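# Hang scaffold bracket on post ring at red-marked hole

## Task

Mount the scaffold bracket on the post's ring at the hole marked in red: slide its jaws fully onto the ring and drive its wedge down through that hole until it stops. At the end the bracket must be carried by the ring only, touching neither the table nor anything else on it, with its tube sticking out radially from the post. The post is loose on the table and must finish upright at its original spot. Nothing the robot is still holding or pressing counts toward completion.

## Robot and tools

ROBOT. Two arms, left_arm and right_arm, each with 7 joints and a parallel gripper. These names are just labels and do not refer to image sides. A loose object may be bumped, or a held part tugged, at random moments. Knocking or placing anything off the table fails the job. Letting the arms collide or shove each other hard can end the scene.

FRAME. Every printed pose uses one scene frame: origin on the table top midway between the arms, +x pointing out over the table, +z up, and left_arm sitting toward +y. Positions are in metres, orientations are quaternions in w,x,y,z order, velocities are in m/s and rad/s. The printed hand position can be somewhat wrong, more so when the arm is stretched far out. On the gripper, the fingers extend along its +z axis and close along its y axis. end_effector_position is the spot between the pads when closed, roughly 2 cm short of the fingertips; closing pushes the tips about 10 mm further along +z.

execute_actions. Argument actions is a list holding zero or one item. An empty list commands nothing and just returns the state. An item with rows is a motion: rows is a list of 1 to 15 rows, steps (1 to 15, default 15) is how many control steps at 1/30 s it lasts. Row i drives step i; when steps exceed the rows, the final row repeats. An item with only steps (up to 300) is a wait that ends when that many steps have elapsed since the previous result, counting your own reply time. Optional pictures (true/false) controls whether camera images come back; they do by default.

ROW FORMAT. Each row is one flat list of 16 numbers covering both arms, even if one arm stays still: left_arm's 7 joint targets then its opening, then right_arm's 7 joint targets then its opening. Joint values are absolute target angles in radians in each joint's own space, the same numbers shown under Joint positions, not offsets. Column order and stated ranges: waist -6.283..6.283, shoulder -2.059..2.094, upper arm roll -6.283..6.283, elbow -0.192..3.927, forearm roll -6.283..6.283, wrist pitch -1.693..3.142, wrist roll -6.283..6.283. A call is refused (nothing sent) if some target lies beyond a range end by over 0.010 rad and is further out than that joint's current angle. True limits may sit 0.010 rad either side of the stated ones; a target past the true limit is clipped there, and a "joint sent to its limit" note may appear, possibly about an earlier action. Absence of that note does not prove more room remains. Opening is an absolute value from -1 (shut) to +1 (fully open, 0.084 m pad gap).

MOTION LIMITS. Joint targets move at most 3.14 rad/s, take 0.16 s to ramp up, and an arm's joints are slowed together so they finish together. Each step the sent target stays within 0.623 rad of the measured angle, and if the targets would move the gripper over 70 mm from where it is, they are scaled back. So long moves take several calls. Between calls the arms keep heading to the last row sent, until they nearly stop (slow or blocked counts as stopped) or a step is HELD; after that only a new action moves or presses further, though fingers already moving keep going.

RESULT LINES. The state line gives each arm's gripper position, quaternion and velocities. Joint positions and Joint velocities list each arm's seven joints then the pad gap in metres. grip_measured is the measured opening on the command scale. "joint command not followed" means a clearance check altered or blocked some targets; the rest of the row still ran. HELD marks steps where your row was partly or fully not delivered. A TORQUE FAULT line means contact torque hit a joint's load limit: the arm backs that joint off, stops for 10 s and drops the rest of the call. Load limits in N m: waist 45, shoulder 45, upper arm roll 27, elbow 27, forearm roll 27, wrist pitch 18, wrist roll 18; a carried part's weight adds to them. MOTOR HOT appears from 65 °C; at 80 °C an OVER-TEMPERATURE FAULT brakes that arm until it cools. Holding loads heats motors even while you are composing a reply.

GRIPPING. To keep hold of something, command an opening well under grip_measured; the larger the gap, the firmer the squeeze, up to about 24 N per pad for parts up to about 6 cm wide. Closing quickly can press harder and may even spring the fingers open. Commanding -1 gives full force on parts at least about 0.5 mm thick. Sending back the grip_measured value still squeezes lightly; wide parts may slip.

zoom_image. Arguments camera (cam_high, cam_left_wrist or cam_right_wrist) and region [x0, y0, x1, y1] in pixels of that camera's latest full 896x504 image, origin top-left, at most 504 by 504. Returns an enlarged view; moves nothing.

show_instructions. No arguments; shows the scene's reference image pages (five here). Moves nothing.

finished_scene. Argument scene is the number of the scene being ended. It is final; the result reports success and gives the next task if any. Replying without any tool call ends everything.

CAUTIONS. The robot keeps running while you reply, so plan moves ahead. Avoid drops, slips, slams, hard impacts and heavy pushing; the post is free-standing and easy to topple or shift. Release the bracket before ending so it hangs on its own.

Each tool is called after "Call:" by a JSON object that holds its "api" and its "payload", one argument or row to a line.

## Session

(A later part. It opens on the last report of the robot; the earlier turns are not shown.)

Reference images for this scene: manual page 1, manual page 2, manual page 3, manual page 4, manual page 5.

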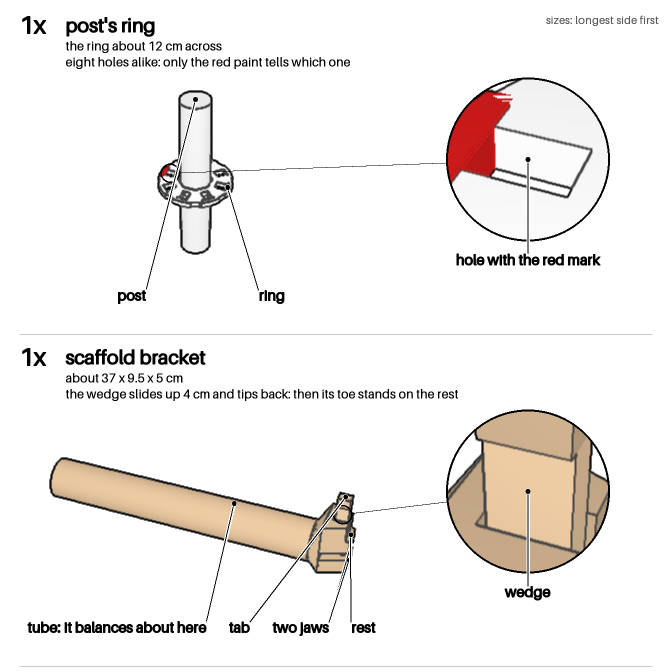

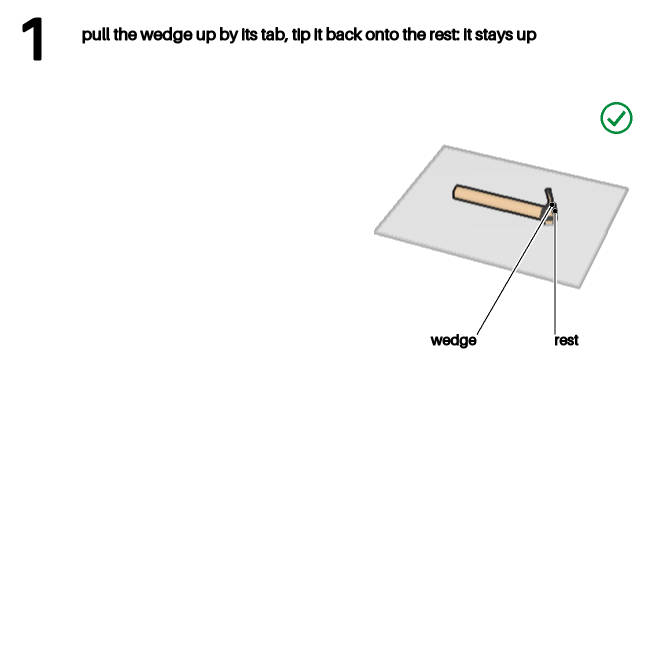

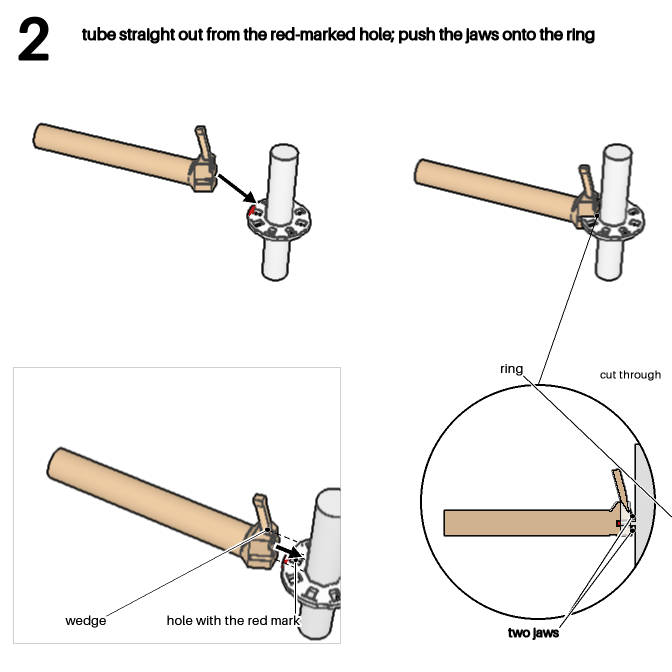

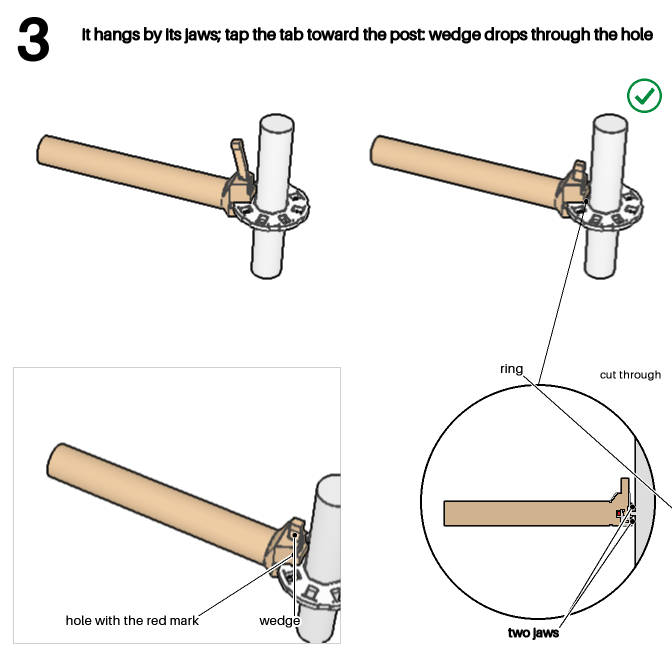

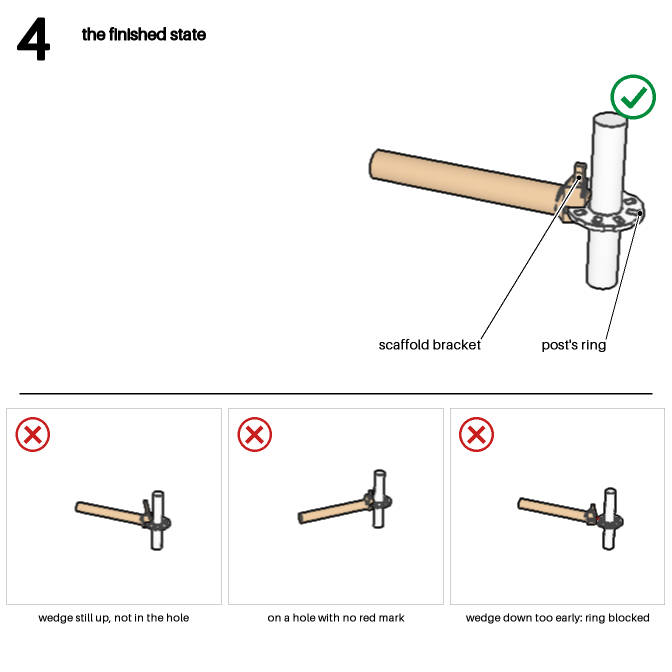

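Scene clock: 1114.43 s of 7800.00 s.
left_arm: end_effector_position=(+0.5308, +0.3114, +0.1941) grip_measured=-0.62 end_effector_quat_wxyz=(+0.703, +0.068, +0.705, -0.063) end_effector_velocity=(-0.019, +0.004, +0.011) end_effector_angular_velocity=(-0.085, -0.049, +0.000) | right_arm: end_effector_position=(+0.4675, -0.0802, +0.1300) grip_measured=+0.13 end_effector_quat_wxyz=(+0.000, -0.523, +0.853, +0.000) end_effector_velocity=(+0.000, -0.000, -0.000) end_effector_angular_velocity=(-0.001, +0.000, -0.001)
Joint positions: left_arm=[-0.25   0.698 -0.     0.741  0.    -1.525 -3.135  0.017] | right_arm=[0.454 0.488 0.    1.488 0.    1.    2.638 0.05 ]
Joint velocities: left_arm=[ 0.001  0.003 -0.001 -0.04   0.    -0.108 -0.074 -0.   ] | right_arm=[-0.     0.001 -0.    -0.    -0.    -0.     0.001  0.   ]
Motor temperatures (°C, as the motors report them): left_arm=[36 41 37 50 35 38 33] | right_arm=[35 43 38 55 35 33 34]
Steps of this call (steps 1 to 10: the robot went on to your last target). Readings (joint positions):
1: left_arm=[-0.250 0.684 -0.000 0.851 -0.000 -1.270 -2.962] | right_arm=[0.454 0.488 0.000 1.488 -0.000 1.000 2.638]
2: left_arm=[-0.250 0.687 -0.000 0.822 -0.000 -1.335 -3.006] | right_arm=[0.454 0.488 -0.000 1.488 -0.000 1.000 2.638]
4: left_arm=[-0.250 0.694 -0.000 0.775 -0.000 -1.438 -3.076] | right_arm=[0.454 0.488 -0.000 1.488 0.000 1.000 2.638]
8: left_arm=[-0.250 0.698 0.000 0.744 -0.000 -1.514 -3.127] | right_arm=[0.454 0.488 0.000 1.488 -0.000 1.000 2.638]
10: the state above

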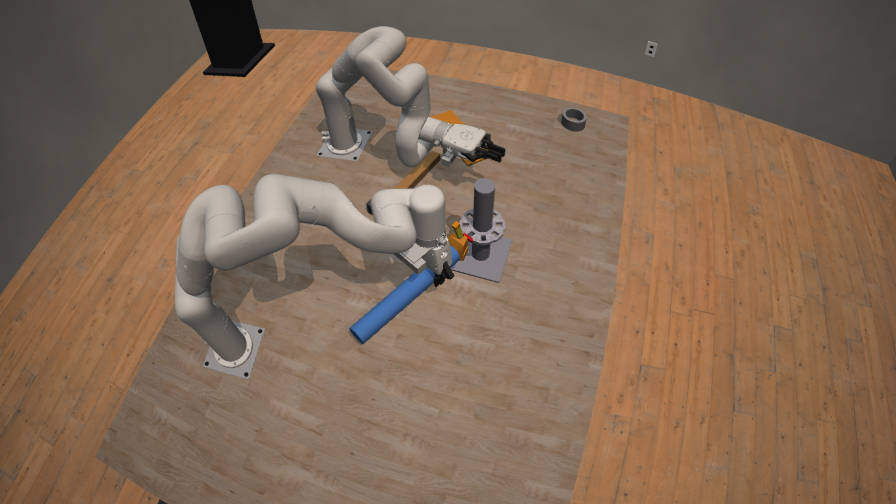

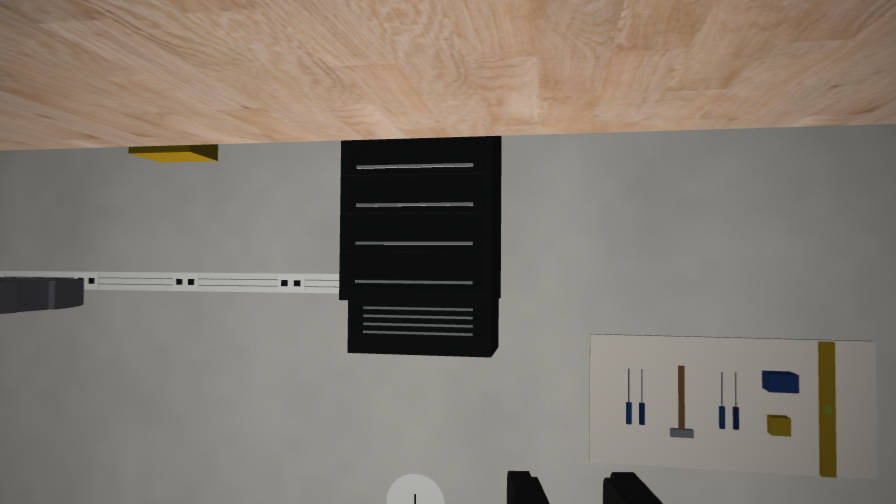

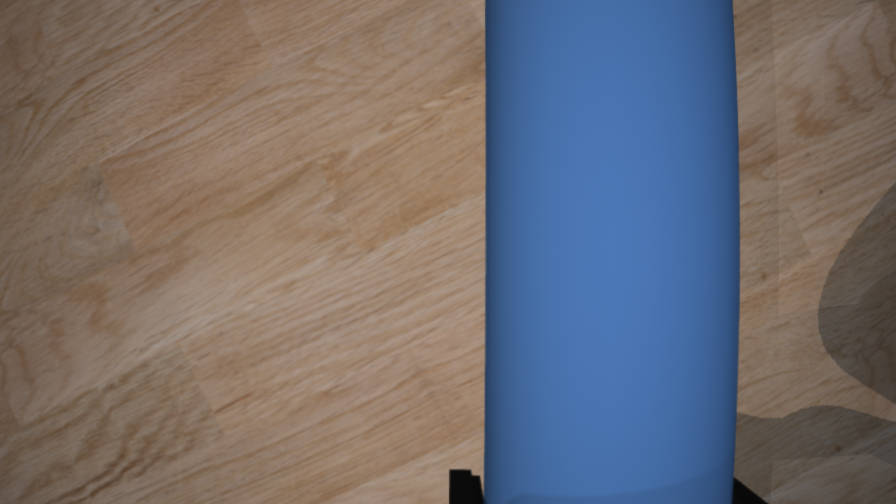

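Call:
{"api": "execute_actions", "payload": {
  "actions": [
    {"rows": [[-0.262,0.699,0,0.735,0,-1.5348,-3.1416,-0.6,0.4537,0.4879,0,1.4884,0,1.0004,2.6377,-1],[-0.282,0.699,0,0.735,0,-1.5348,-3.1416,-0.6,0.4537,0.4879,0,1.4884,0,1.0004,2.6377,-1],[-0.308,0.699,0,0.735,0,-1.5348,-3.1416,-0.6,0.4537,0.4879,0,1.4884,0,1.0004,2.6377,-1],[-0.336,0.699,0,0.735,0,-1.5348,-3.1416,-0.6,0.4537,0.4879,0,1.4884,0,1.0004,2.6377,-1],[-0.364,0.699,0,0.735,0,-1.5348,-3.1416,-0.6,0.4537,0.4879,0,1.4884,0,1.0004,2.6377,-1],[-0.392,0.699,0,0.735,0,-1.5348,-3.1416,-0.6,0.4537,0.4879,0,1.4884,0,1.0004,2.6377,-1],[-0.42,0.699,0,0.735,0,-1.5348,-3.1416,-0.6,0.4537,0.4879,0,1.4884,0,1.0004,2.6377,-1],[-0.448,0.699,0,0.735,0,-1.5348,-3.1416,-0.6,0.4537,0.4879,0,1.4884,0,1.0004,2.6377,-1],[-0.476,0.699,0,0.735,0,-1.5348,-3.1416,-0.6,0.4537,0.4879,0,1.4884,0,1.0004,2.6377,-1],[-0.504,0.699,0,0.735,0,-1.5348,-3.1416,-0.6,0.4537,0.4879,0,1.4884,0,1.0004,2.6377,-1],[-0.532,0.699,0,0.735,0,-1.5348,-3.1416,-0.6,0.4537,0.4879,0,1.4884,0,1.0004,2.6377,-1],[-0.56,0.699,0,0.735,0,-1.5348,-3.1416,-0.6,0.4537,0.4879,0,1.4884,0,1.0004,2.6377,-1],[-0.588,0.699,0,0.735,0,-1.5348,-3.1416,-0.6,0.4537,0.4879,0,1.4884,0,1.0004,2.6377,-1],[-0.61,0.699,0,0.735,0,-1.5348,-3.1416,-0.6,0.4537,0.4879,0,1.4884,0,1.0004,2.6377,-1],[-0.63,0.699,0,0.735,0,-1.5348,-3.1416,-0.6,0.4537,0.4879,0,1.4884,0,1.0004,2.6377,-1]], "steps": 15}
  ],
  "pictures": false
}}

Call:
{"api": "execute_actions", "payload": {
  "actions": [
    {"steps": 20}
  ]
}}

Scene clock: 1132.70 s of 7800.00 s.
left_arm: end_effector_position=(+0.4754, +0.1569, +0.1940) grip_measured=-0.62 end_effector_quat_wxyz=(+0.687, +0.166, +0.687, -0.166) end_effector_velocity=(-0.209, -0.408, +0.000) end_effector_angular_velocity=(-0.001, +0.000, -0.804) | right_arm: end_effector_position=(+0.4675, -0.0802, +0.1300) grip_measured=+0.13 end_effector_quat_wxyz=(+0.000, -0.523, +0.853, +0.000) end_effector_velocity=(-0.000, +0.000, -0.000) end_effector_angular_velocity=(-0.000, +0.000, -0.001)
Joint positions: left_arm=[-0.537  0.699 -0.001  0.735  0.    -1.535 -3.142  0.017] | right_arm=[ 0.454  0.488  0.     1.488 -0.     1.     2.638  0.05 ]
Joint velocities: left_arm=[-0.802 -0.    -0.002  0.     0.     0.     0.     0.   ] | right_arm=[-0.     0.001  0.     0.    -0.    -0.     0.001  0.   ]
Motor temperatures (°C, as the motors report them): left_arm=[36 41 37 48 35 38 33] | right_arm=[35 43 38 55 35 33 34]
Steps of this call (steps 1 to 30: the robot went on to your last target; steps 31 to 90: nothing new was sent; then 14.77 s passed at rest; steps 91 to 105: all 15 steps of this action). Readings (joint positions):
91: left_arm=[-0.250 0.699 0.000 0.735 -0.000 -1.535 -3.142] | right_arm=[0.454 0.488 0.000 1.488 -0.000 1.000 2.638]
92: left_arm=[-0.252 0.699 0.001 0.735 -0.000 -1.535 -3.142] | right_arm=[0.454 0.488 0.000 1.488 -0.000 1.000 2.638]
94: left_arm=[-0.268 0.699 0.002 0.735 -0.000 -1.535 -3.142] | right_arm=[0.454 0.488 0.000 1.488 0.000 1.000 2.638]
98: left_arm=[-0.349 0.699 0.000 0.735 -0.000 -1.535 -3.142] | right_arm=[0.454 0.488 0.000 1.488 -0.000 1.000 2.638]
105: the state above

Scene clock: 1133.37 s of 7800.00 s.
left_arm: end_effector_position=(+0.4496, +0.1118, +0.1940) grip_measured=-0.62 end_effector_quat_wxyz=(+0.679, +0.197, +0.679, -0.197) end_effector_velocity=(-0.000, -0.002, +0.001) end_effector_angular_velocity=(-0.001, -0.002, -0.003) | right_arm: end_effector_position=(+0.4675, -0.0802, +0.1300) grip_measured=+0.13 end_effector_quat_wxyz=(+0.000, -0.523, +0.853, +0.000) end_effector_velocity=(+0.000, -0.000, +0.000) end_effector_angular_velocity=(+0.000, -0.000, -0.001)
Joint positions: left_arm=[-0.63   0.699  0.     0.735 -0.    -1.535 -3.142  0.017] | right_arm=[ 0.454  0.488  0.     1.488 -0.     1.     2.638  0.05 ]
Joint velocities: left_arm=[-0.003  0.    -0.     0.002  0.     0.     0.     0.   ] | right_arm=[-0.    -0.    -0.     0.     0.001 -0.     0.     0.   ]
Motor temperatures (°C, as the motors report them): left_arm=[36 41 37 48 35 38 33] | right_arm=[35 43 38 55 35 33 34]
Steps of this call (steps 1 to 20: the robot went on to your last target). Readings (joint positions):
1: left_arm=[-0.563 0.699 -0.001 0.735 0.000 -1.535 -3.142] | right_arm=[0.454 0.488 0.000 1.488 0.000 1.000 2.638]
2: left_arm=[-0.586 0.699 -0.002 0.735 0.000 -1.535 -3.142] | right_arm=[0.454 0.488 -0.000 1.488 0.000 1.000 2.638]
4: left_arm=[-0.613 0.699 -0.004 0.735 0.001 -1.535 -3.142] | right_arm=[0.454 0.488 -0.000 1.488 -0.000 1.000 2.638]
8: left_arm=[-0.625 0.699 0.001 0.735 -0.000 -1.535 -3.142] | right_arm=[0.454 0.488 0.000 1.488 0.000 1.000 2.638]
20: the state above

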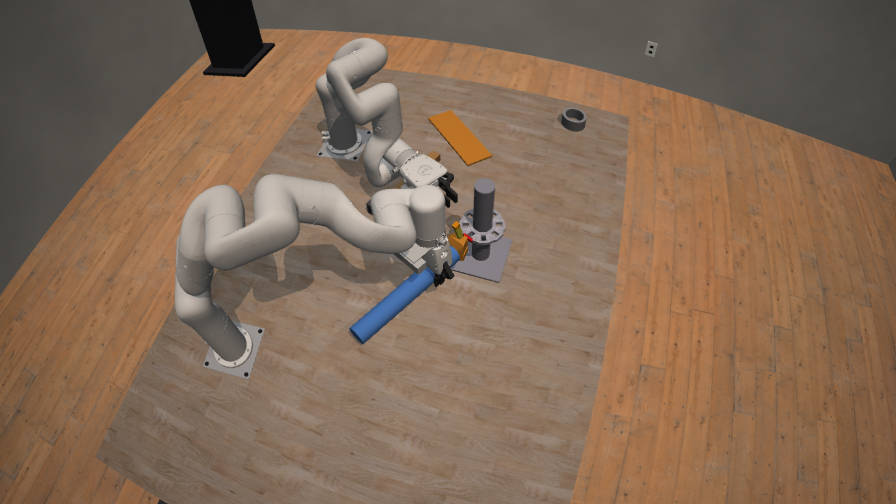

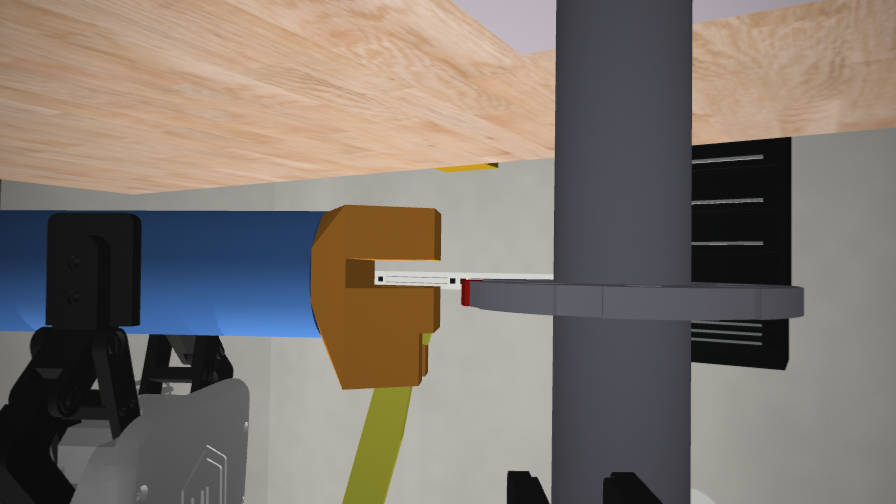

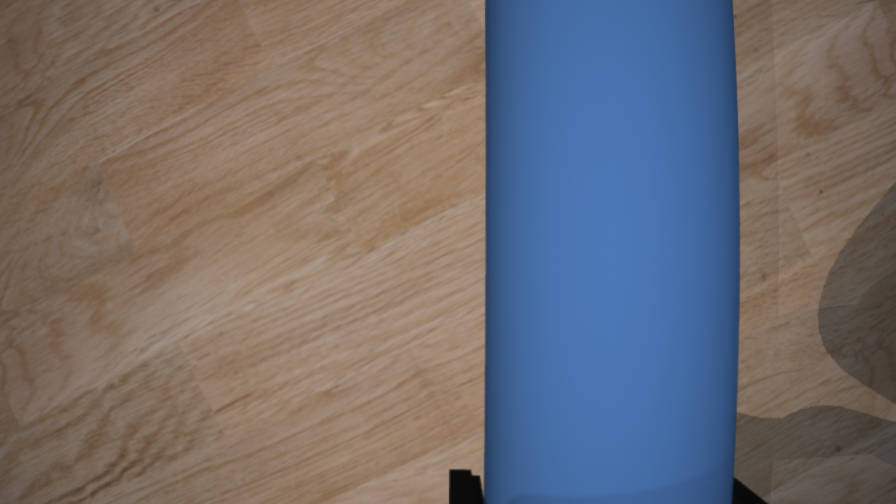

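Call:
{"api": "execute_actions", "payload": {
  "actions": [
    {"rows": [[-0.63,0.6959,0,0.7337,0,-1.533,-3.1416,-0.6,0.4538,0.4868,0,1.4893,0,1.0024,2.6378,-1],[-0.63,0.6927,0,0.7323,0,-1.5312,-3.1416,-0.6,0.4538,0.4857,0,1.4902,0,1.0045,2.6378,-1],[-0.63,0.6896,0,0.731,0,-1.5294,-3.1416,-0.6,0.4539,0.4846,0,1.4912,0,1.0065,2.6379,-1],[-0.63,0.6865,0,0.7296,0,-1.5277,-3.1416,-0.6,0.454,0.4835,0,1.4921,0,1.0086,2.638,-1],[-0.63,0.6834,0,0.7283,0,-1.5259,-3.1416,-0.6,0.4541,0.4824,0,1.493,0,1.0106,2.6381,-1],[-0.63,0.6802,0,0.727,0,-1.5241,-3.1416,-0.6,0.4541,0.4813,0,1.494,0,1.0126,2.6381,-1],[-0.63,0.6771,0,0.7256,0,-1.5223,-3.1416,-0.6,0.4542,0.4802,0,1.4949,0,1.0147,2.6382,-1],[-0.63,0.674,0,0.7243,0,-1.5205,-3.1416,-0.6,0.4543,0.4791,0,1.4958,0,1.0167,2.6383,-1]], "steps": 15}
  ],
  "pictures": false
}}

Call:
{"api": "execute_actions", "payload": {
  "actions": [
    {"steps": 12}
  ]
}}

Call:
{"api": "zoom_image", "payload": {
  "camera": "cam_left_wrist",
  "region": [330, 230, 510, 320]
}}

Scene clock: 1162.53 s of 7800.00 s.
left_arm: end_effector_position=(+0.4494, +0.1116, +0.2008) grip_measured=-0.62 end_effector_quat_wxyz=(+0.679, +0.197, +0.679, -0.197) end_effector_velocity=(-0.000, +0.001, +0.000) end_effector_angular_velocity=(+0.002, +0.004, +0.001) | right_arm: end_effector_position=(+0.4672, -0.0800, +0.1370) grip_measured=+0.13 end_effector_quat_wxyz=(+0.000, -0.523, +0.853, +0.000) end_effector_velocity=(-0.003, -0.004, -0.005) end_effector_angular_velocity=(-0.011, +0.014, -0.004)
Joint positions: left_arm=[-0.63   0.675 -0.     0.725  0.    -1.521 -3.142  0.017] | right_arm=[0.454 0.479 0.    1.496 0.    1.016 2.638 0.05 ]
Joint velocities: left_arm=[ 0.001 -0.005 -0.    -0.004  0.     0.005  0.    -0.   ] | right_arm=[-0.001  0.004 -0.001 -0.005 -0.     0.007  0.002 -0.   ]
Motor temperatures (°C, as the motors report them): left_arm=[36 41 37 47 35 38 33] | right_arm=[35 44 38 55 35 33 34]
Steps of this call (steps 1 to 15: the robot went on to your last target; steps 16 to 90: nothing new was sent; then 25.67 s passed at rest; steps 91 to 105: all 15 steps of this action). Readings (joint positions):
91: left_arm=[-0.630 0.699 0.000 0.735 0.000 -1.535 -3.142] | right_arm=[0.454 0.488 -0.000 1.488 0.000 1.000 2.638]
92: left_arm=[-0.630 0.698 0.000 0.735 0.000 -1.534 -3.142] | right_arm=[0.454 0.488 -0.000 1.489 -0.000 1.001 2.638]
94: left_arm=[-0.630 0.695 0.000 0.733 -0.000 -1.532 -3.142] | right_arm=[0.454 0.487 -0.000 1.489 -0.000 1.003 2.638]
98: left_arm=[-0.630 0.684 -0.000 0.729 0.000 -1.526 -3.142] | right_arm=[0.454 0.482 0.000 1.493 0.000 1.010 2.638]
105: the state above

Scene clock: 1162.93 s of 7800.00 s.
left_arm: end_effector_position=(+0.4494, +0.1116, +0.2010) grip_measured=-0.62 end_effector_quat_wxyz=(+0.679, +0.197, +0.679, -0.197) end_effector_velocity=(+0.000, +0.000, +0.000) end_effector_angular_velocity=(+0.001, -0.000, +0.001) | right_arm: end_effector_position=(+0.4672, -0.0801, +0.1370) grip_measured=+0.13 end_effector_quat_wxyz=(+0.000, -0.523, +0.853, +0.000) end_effector_velocity=(-0.001, +0.000, -0.001) end_effector_angular_velocity=(-0.001, +0.001, +0.002)
Joint positions: left_arm=[-0.63   0.674  0.     0.724  0.    -1.521 -3.142  0.017] | right_arm=[ 0.454  0.479  0.     1.496 -0.     1.017  2.638  0.05 ]
Joint velocities: left_arm=[ 0.    -0.     0.    -0.    -0.    -0.     0.001 -0.   ] | right_arm=[ 0.     0.     0.    -0.001 -0.     0.001 -0.001 -0.   ]
Motor temperatures (°C, as the motors report them): left_arm=[36 41 37 47 35 38 33] | right_arm=[35 44 38 55 35 33 34]
Steps of this call (steps 1 to 12: the robot went on to your last target). Readings (joint positions):
1: left_arm=[-0.630 0.674 0.000 0.724 -0.000 -1.521 -3.142] | right_arm=[0.454 0.479 0.000 1.496 -0.000 1.016 2.638]
2: left_arm=[-0.630 0.674 0.000 0.724 -0.000 -1.521 -3.142] | right_arm=[0.454 0.479 -0.000 1.495 -0.000 1.017 2.638]
4: left_arm=[-0.630 0.674 0.000 0.724 -0.000 -1.521 -3.142] | right_arm=[0.454 0.479 -0.000 1.495 -0.000 1.017 2.638]
8: left_arm=[-0.630 0.674 0.000 0.724 0.000 -1.521 -3.142] | right_arm=[0.454 0.479 -0.000 1.496 -0.000 1.017 2.638]
12: the state above

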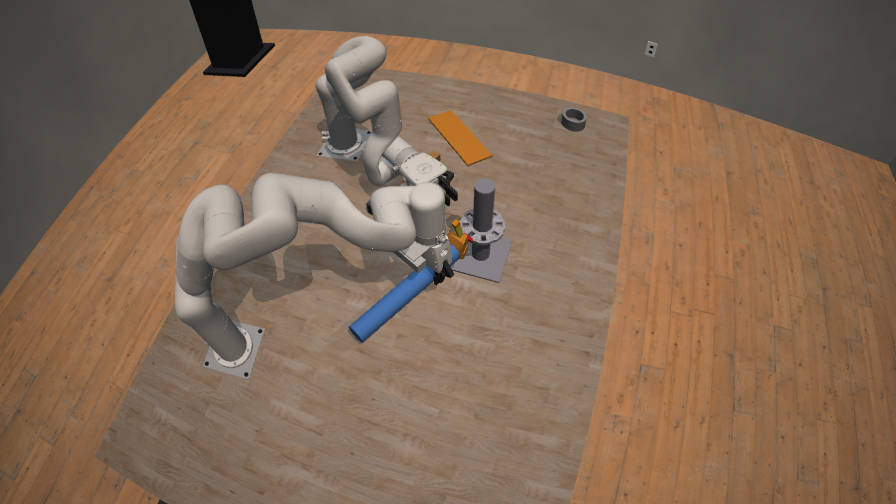

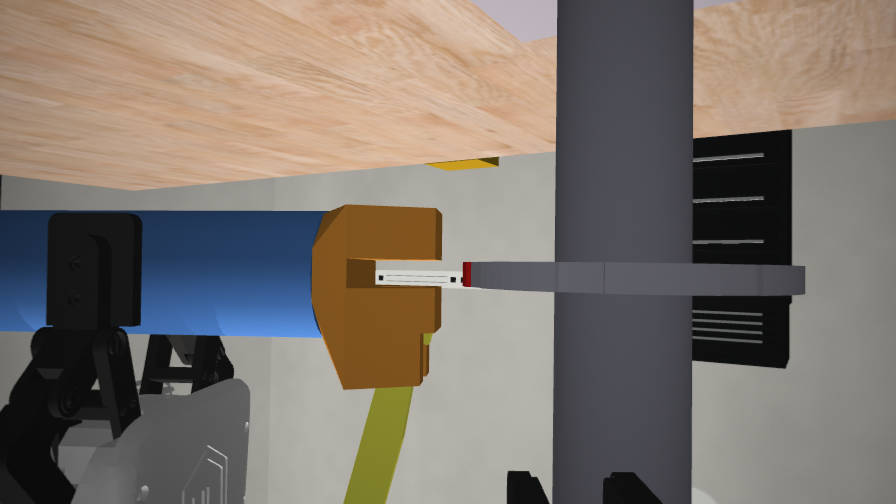

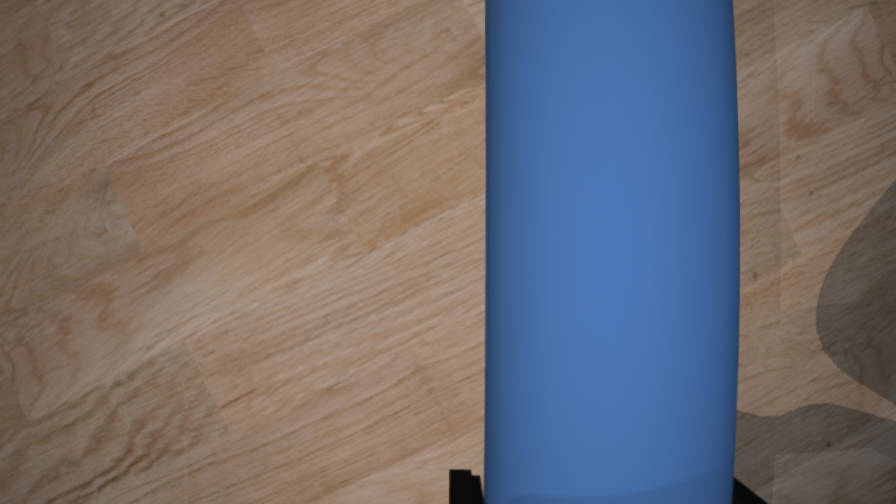

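Region (330, 230, 510, 320) of cam_left_wrist's 896x504 image, scaled by 2.800, with more detail than that image has.

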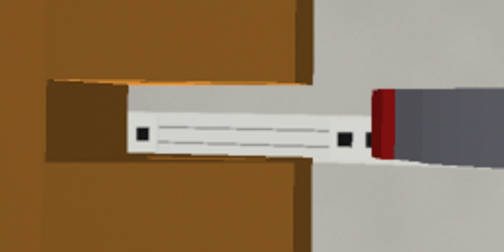

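Call:
{"api": "execute_actions", "payload": {
  "actions": [
    {"rows": [[-0.63,0.674,0,0.7243,0,-1.5205,-3.1416,-0.6,0.4549,0.4812,0,1.4994,0,1.0182,2.6389,-1],[-0.63,0.674,0,0.7243,0,-1.5205,-3.1416,-0.6,0.4555,0.4835,0,1.5029,0,1.0194,2.6395,-1],[-0.63,0.674,0,0.7243,0,-1.5205,-3.1416,-0.6,0.4561,0.4857,0,1.5064,0,1.0207,2.6401,-1],[-0.63,0.674,0,0.7243,0,-1.5205,-3.1416,-0.6,0.4567,0.488,0,1.5099,0,1.0219,2.6407,-1],[-0.63,0.674,0,0.7243,0,-1.5205,-3.1416,-0.6,0.4573,0.4902,0,1.5134,0,1.0232,2.6413,-1],[-0.63,0.674,0,0.7243,0,-1.5205,-3.1416,-0.6,0.4579,0.4925,0,1.5169,0,1.0244,2.6419,-1],[-0.63,0.674,0,0.7243,0,-1.5205,-3.1416,-0.6,0.4585,0.4947,0,1.5204,0,1.0257,2.6425,-1],[-0.63,0.674,0,0.7243,0,-1.5205,-3.1416,-0.6,0.4591,0.4969,0,1.5238,0,1.0269,2.6431,-1],[-0.63,0.674,0,0.7243,0,-1.5205,-3.1416,-0.6,0.4597,0.4991,0,1.5272,0,1.0281,2.6437,-1],[-0.63,0.674,0,0.7243,0,-1.5205,-3.1416,-0.6,0.46025,0.5013,0,1.5306,0,1.0293,2.64425,-1]], "steps": 15}
  ],
  "pictures": false
}}

Call:
{"api": "execute_actions", "payload": {
  "actions": [
    {"steps": 12}
  ]
}}

Call:
{"api": "zoom_image", "payload": {
  "camera": "cam_left_wrist",
  "region": [410, 245, 510, 305]
}}

Scene clock: 1226.97 s of 7800.00 s.
left_arm: end_effector_position=(+0.4494, +0.1116, +0.2010) grip_measured=-0.62 end_effector_quat_wxyz=(+0.679, +0.197, +0.679, -0.197) end_effector_velocity=(-0.000, +0.000, -0.000) end_effector_angular_velocity=(+0.001, +0.000, +0.001) | right_arm: end_effector_position=(+0.4703, -0.0735, +0.1370) grip_measured=+0.13 end_effector_quat_wxyz=(-0.000, -0.523, +0.853, +0.000) end_effector_velocity=(+0.002, +0.001, -0.000) end_effector_angular_velocity=(-0.002, +0.001, -0.005)
Joint positions: left_arm=[-0.63   0.674  0.     0.724 -0.    -1.521 -3.142  0.017] | right_arm=[0.46  0.5   0.    1.529 0.    1.029 2.644 0.05 ]
Joint velocities: left_arm=[-0.    -0.     0.    -0.001 -0.001 -0.     0.001 -0.   ] | right_arm=[ 0.002  0.011 -0.002  0.017 -0.     0.008  0.005 -0.   ]
Motor temperatures (°C, as the motors report them): left_arm=[36 41 37 46 35 38 33] | right_arm=[35 44 38 56 35 33 34]
Steps of this call (steps 1 to 15: the robot went on to your last target; steps 16 to 90: nothing new was sent; then 60.53 s passed at rest; steps 91 to 105: all 15 steps of this action). Readings (joint positions):
91: left_arm=[-0.630 0.674 -0.000 0.724 -0.000 -1.520 -3.142] | right_arm=[0.454 0.479 -0.000 1.496 -0.000 1.017 2.638]
92: left_arm=[-0.630 0.674 0.000 0.724 0.000 -1.520 -3.142] | right_arm=[0.454 0.480 -0.000 1.497 -0.000 1.017 2.638]
94: left_arm=[-0.630 0.674 -0.000 0.724 0.000 -1.520 -3.142] | right_arm=[0.455 0.482 -0.000 1.501 -0.000 1.019 2.639]
98: left_arm=[-0.630 0.674 -0.000 0.724 0.000 -1.520 -3.142] | right_arm=[0.457 0.490 0.000 1.513 0.000 1.023 2.641]
105: the state above

Scene clock: 1227.37 s of 7800.00 s.
left_arm: end_effector_position=(+0.4494, +0.1116, +0.2010) grip_measured=-0.62 end_effector_quat_wxyz=(+0.679, +0.197, +0.679, -0.197) end_effector_velocity=(+0.000, +0.001, -0.000) end_effector_angular_velocity=(-0.000, +0.000, +0.002) | right_arm: end_effector_position=(+0.4706, -0.0734, +0.1371) grip_measured=+0.13 end_effector_quat_wxyz=(-0.000, -0.523, +0.853, +0.000) end_effector_velocity=(-0.001, +0.001, -0.001) end_effector_angular_velocity=(-0.000, +0.001, +0.001)
Joint positions: left_arm=[-0.63   0.674  0.     0.724 -0.    -1.52  -3.142  0.017] | right_arm=[0.46  0.501 0.    1.531 0.    1.029 2.644 0.05 ]
Joint velocities: left_arm=[ 0.002 -0.    -0.    -0.001 -0.    -0.    -0.    -0.   ] | right_arm=[ 0.002  0.001  0.     0.     0.001  0.     0.001 -0.   ]
Motor temperatures (°C, as the motors report them): left_arm=[36 41 37 46 35 38 33] | right_arm=[35 44 38 56 35 33 34]
Steps of this call (steps 1 to 12: the robot went on to your last target). Readings (joint positions):
1: left_arm=[-0.630 0.674 0.000 0.724 -0.000 -1.521 -3.142] | right_arm=[0.460 0.501 0.000 1.529 0.000 1.029 2.644]
2: left_arm=[-0.630 0.674 0.000 0.724 0.000 -1.520 -3.142] | right_arm=[0.460 0.501 0.000 1.530 0.000 1.029 2.644]
4: left_arm=[-0.630 0.674 -0.000 0.724 -0.000 -1.520 -3.142] | right_arm=[0.460 0.501 -0.000 1.530 -0.000 1.029 2.644]
8: left_arm=[-0.630 0.674 -0.000 0.724 -0.000 -1.520 -3.142] | right_arm=[0.460 0.501 -0.000 1.530 -0.000 1.029 2.644]
12: the state above

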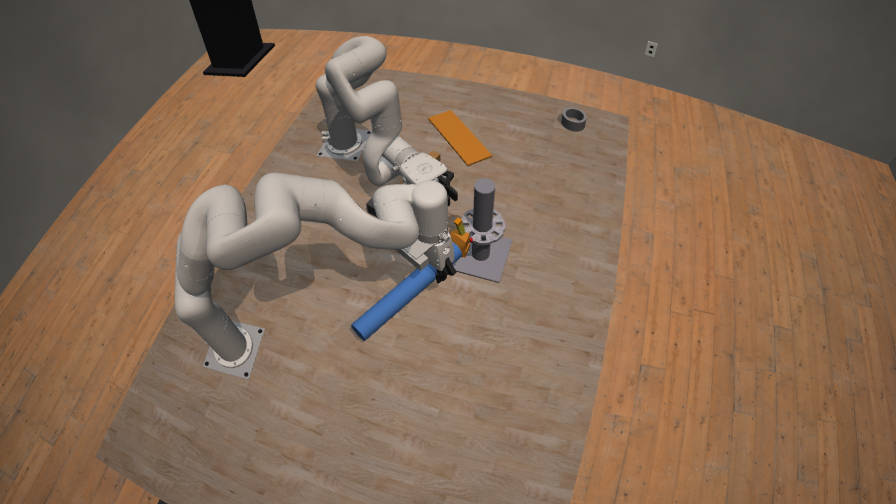

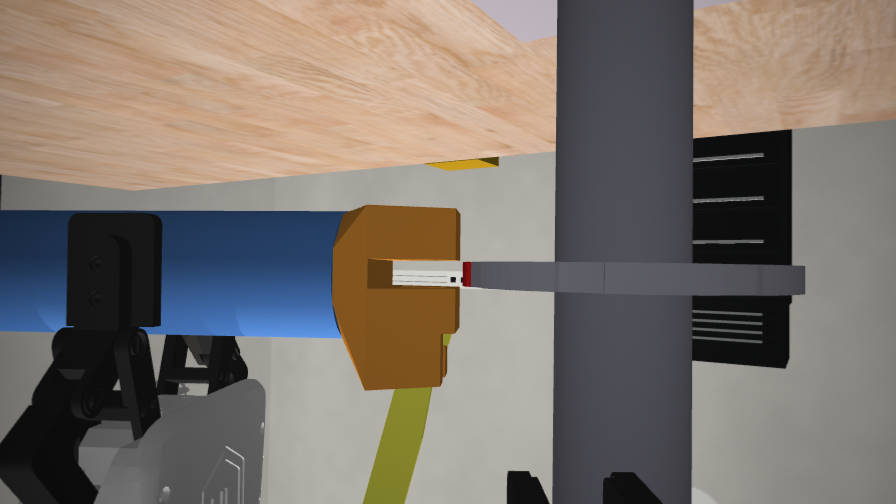

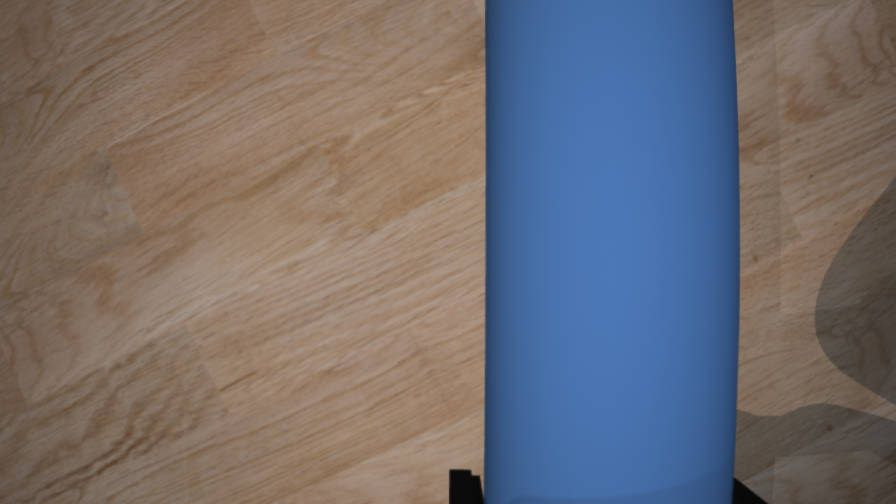

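Region (410, 245, 510, 305) of cam_left_wrist's 896x504 image, scaled by 5.040, with more detail than that image has; it fills the top 302 rows of this view, and the rest is white.

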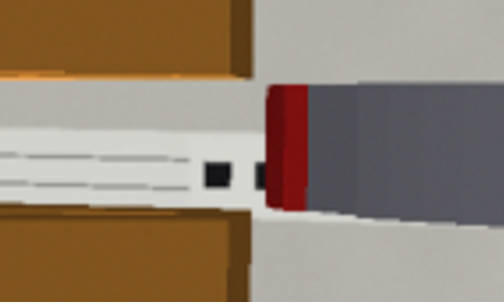

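Call:
{"api": "execute_actions", "payload": {
  "actions": [
    {"rows": [[-0.63,0.674,0,0.7243,0,-1.5205,-3.1416,-0.6,0.4607,0.50298,0,1.53327,0,1.03029,2.6447,-1],[-0.63,0.674,0,0.7243,0,-1.5205,-3.1416,-0.6,0.46114,0.50467,0,1.53595,0,1.03128,2.64514,-1],[-0.63,0.674,0,0.7243,0,-1.5205,-3.1416,-0.6,0.46159,0.50635,0,1.53862,0,1.03227,2.64559,-1],[-0.63,0.674,0,0.7243,0,-1.5205,-3.1416,-0.6,0.46204,0.50804,0,1.54129,0,1.03326,2.64604,-1],[-0.63,0.674,0,0.7243,0,-1.5205,-3.1416,-0.6,0.46248,0.50972,0,1.54396,0,1.03424,2.64648,-1],[-0.63,0.674,0,0.7243,0,-1.5205,-3.1416,-0.6,0.46293,0.5114,0,1.54664,0,1.03523,2.64693,-1],[-0.63,0.674,0,0.7243,0,-1.5205,-3.1416,-0.6,0.46337,0.51309,0,1.54931,0,1.03622,2.64737,-1],[-0.63,0.674,0,0.7243,0,-1.5205,-3.1416,-0.6,0.46382,0.51477,0,1.55198,0,1.03721,2.64782,-1],[-0.63,0.674,0,0.7243,0,-1.5205,-3.1416,-0.6,0.46431,0.51675,0,1.55511,0,1.03836,2.64831,-1],[-0.63,0.674,0,0.7243,0,-1.5205,-3.1416,-0.6,0.4648,0.51872,0,1.55823,0,1.03951,2.6488,-1],[-0.63,0.674,0,0.7243,0,-1.5205,-3.1416,-0.6,0.46528,0.5207,0,1.56136,0,1.04066,2.64928,-1],[-0.63,0.674,0,0.7243,0,-1.5205,-3.1416,-0.6,0.46577,0.52268,0,1.56448,0,1.04181,2.64977,-1],[-0.63,0.674,0,0.7243,0,-1.5205,-3.1416,-0.6,0.46626,0.52466,0,1.56761,0,1.04296,2.65026,-1],[-0.63,0.674,0,0.7243,0,-1.5205,-3.1416,-0.6,0.46675,0.52663,0,1.57074,0,1.04411,2.65075,-1],[-0.63,0.674,0,0.7243,0,-1.5205,-3.1416,-0.6,0.46724,0.52861,0,1.57386,0,1.04526,2.65124,-1]], "steps": 15}
  ],
  "pictures": false
}}

Call:
{"api": "execute_actions", "payload": {
  "actions": [
    {"steps": 12}
  ]
}}

Call:
{"api": "zoom_image", "payload": {
  "camera": "cam_left_wrist",
  "region": [380, 240, 500, 310]
}}

Scene clock: 1256.77 s of 7800.00 s.
left_arm: end_effector_position=(+0.4494, +0.1116, +0.2010) grip_measured=-0.62 end_effector_quat_wxyz=(+0.679, +0.197, +0.679, -0.197) end_effector_velocity=(-0.000, +0.001, -0.001) end_effector_angular_velocity=(+0.000, +0.002, +0.001) | right_arm: end_effector_position=(+0.4738, -0.0673, +0.1372) grip_measured=+0.13 end_effector_quat_wxyz=(-0.000, -0.523, +0.853, +0.000) end_effector_velocity=(+0.010, +0.016, -0.000) end_effector_angular_velocity=(-0.001, +0.000, -0.002)
Joint positions: left_arm=[-0.63   0.674 -0.     0.724  0.    -1.521 -3.142  0.017] | right_arm=[0.466 0.522 0.    1.564 0.    1.041 2.65  0.05 ]
Joint velocities: left_arm=[ 0.001 -0.     0.    -0.002  0.     0.    -0.001 -0.   ] | right_arm=[ 0.013  0.059 -0.001  0.092 -0.     0.034  0.014  0.   ]
Motor temperatures (°C, as the motors report them): left_arm=[36 41 37 46 35 38 33] | right_arm=[35 44 38 56 35 34 34]
Steps of this call (steps 1 to 15: the robot went on to your last target; steps 16 to 90: nothing new was sent; then 25.90 s passed at rest; steps 91 to 105: all 15 steps of this action). Readings (joint positions):
91: left_arm=[-0.630 0.674 0.000 0.724 -0.000 -1.520 -3.142] | right_arm=[0.460 0.501 -0.000 1.531 0.000 1.029 2.644]
92: left_arm=[-0.630 0.674 0.000 0.724 -0.000 -1.521 -3.142] | right_arm=[0.460 0.502 -0.000 1.531 -0.000 1.030 2.644]
94: left_arm=[-0.630 0.674 0.000 0.724 -0.000 -1.521 -3.142] | right_arm=[0.461 0.504 -0.000 1.534 -0.000 1.031 2.645]
98: left_arm=[-0.630 0.674 0.000 0.724 -0.000 -1.521 -3.142] | right_arm=[0.462 0.510 0.000 1.544 0.000 1.034 2.646]
105: the state above

Scene clock: 1257.17 s of 7800.00 s.
left_arm: end_effector_position=(+0.4494, +0.1116, +0.2010) grip_measured=-0.62 end_effector_quat_wxyz=(+0.679, +0.197, +0.679, -0.197) end_effector_velocity=(+0.000, -0.000, +0.000) end_effector_angular_velocity=(-0.000, -0.001, -0.001) | right_arm: end_effector_position=(+0.4749, -0.0656, +0.1373) grip_measured=+0.13 end_effector_quat_wxyz=(-0.000, -0.522, +0.853, -0.000) end_effector_velocity=(+0.000, +0.000, +0.000) end_effector_angular_velocity=(+0.001, -0.000, +0.003)
Joint positions: left_arm=[-0.63   0.674  0.     0.724  0.    -1.52  -3.142  0.017] | right_arm=[ 0.467  0.528 -0.     1.574 -0.     1.045  2.651  0.05 ]
Joint velocities: left_arm=[ 0.    -0.    -0.001  0.001  0.     0.     0.001 -0.   ] | right_arm=[-0.001  0.001  0.     0.002  0.     0.    -0.003 -0.   ]
Motor temperatures (°C, as the motors report them): left_arm=[36 41 37 46 35 38 33] | right_arm=[35 44 38 56 35 34 34]
Steps of this call (steps 1 to 12: the robot went on to your last target). Readings (joint positions):
1: left_arm=[-0.630 0.674 0.000 0.724 -0.000 -1.520 -3.142] | right_arm=[0.466 0.524 -0.000 1.567 -0.000 1.043 2.650]
2: left_arm=[-0.630 0.674 0.000 0.724 -0.000 -1.520 -3.142] | right_arm=[0.467 0.526 0.000 1.569 0.000 1.043 2.650]
4: left_arm=[-0.630 0.674 -0.000 0.724 0.000 -1.520 -3.142] | right_arm=[0.467 0.527 0.000 1.572 0.000 1.044 2.651]
8: left_arm=[-0.630 0.674 0.000 0.724 -0.000 -1.520 -3.142] | right_arm=[0.467 0.528 0.000 1.573 -0.000 1.045 2.651]
12: the state above

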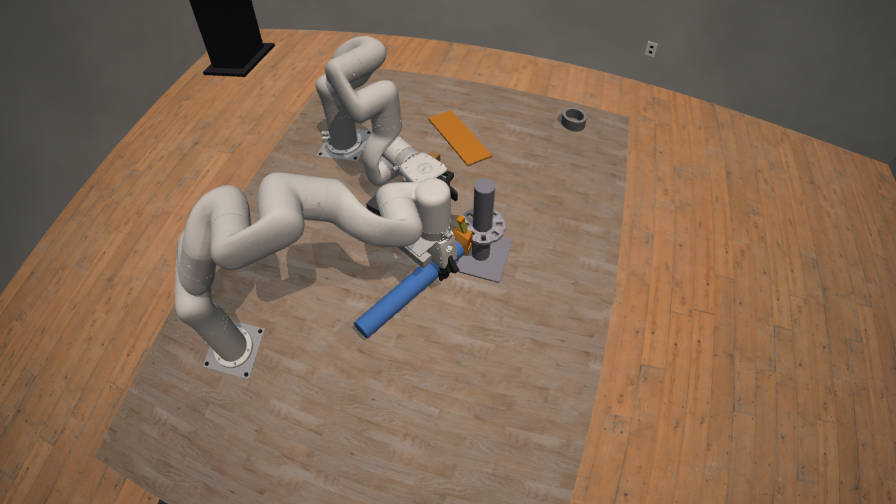

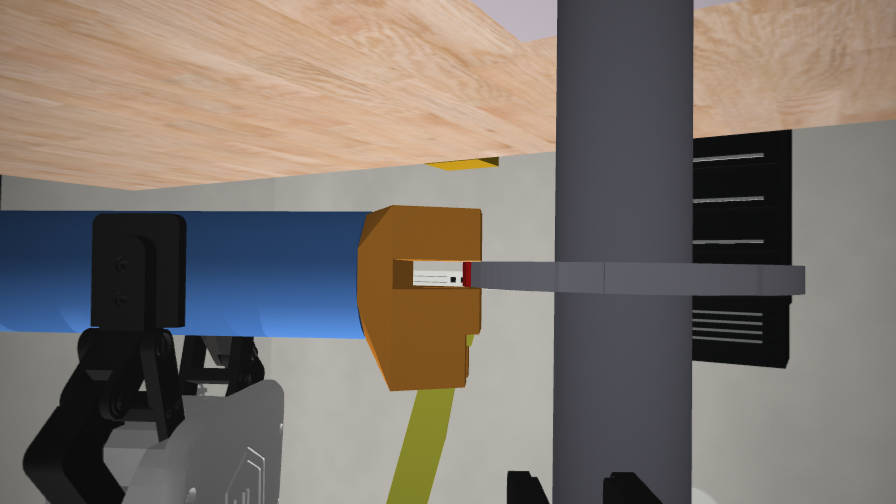

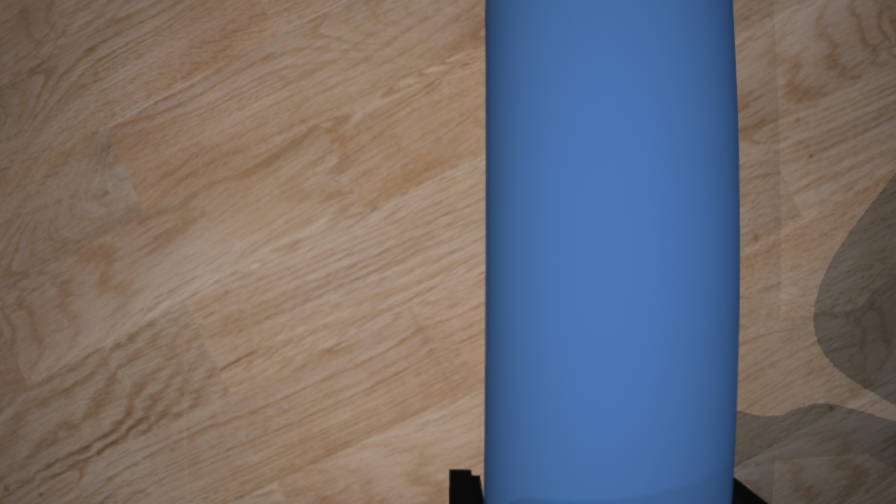

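Region (380, 240, 500, 310) of cam_left_wrist's 896x504 image, scaled by 4.200, with more detail than that image has; it fills the top 294 rows of this view, and the rest is white.

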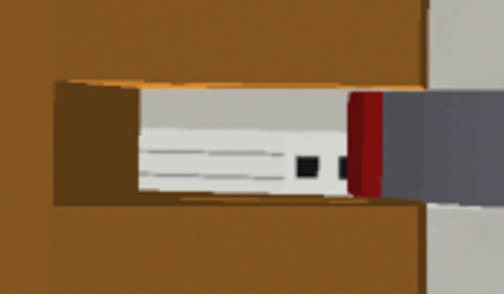

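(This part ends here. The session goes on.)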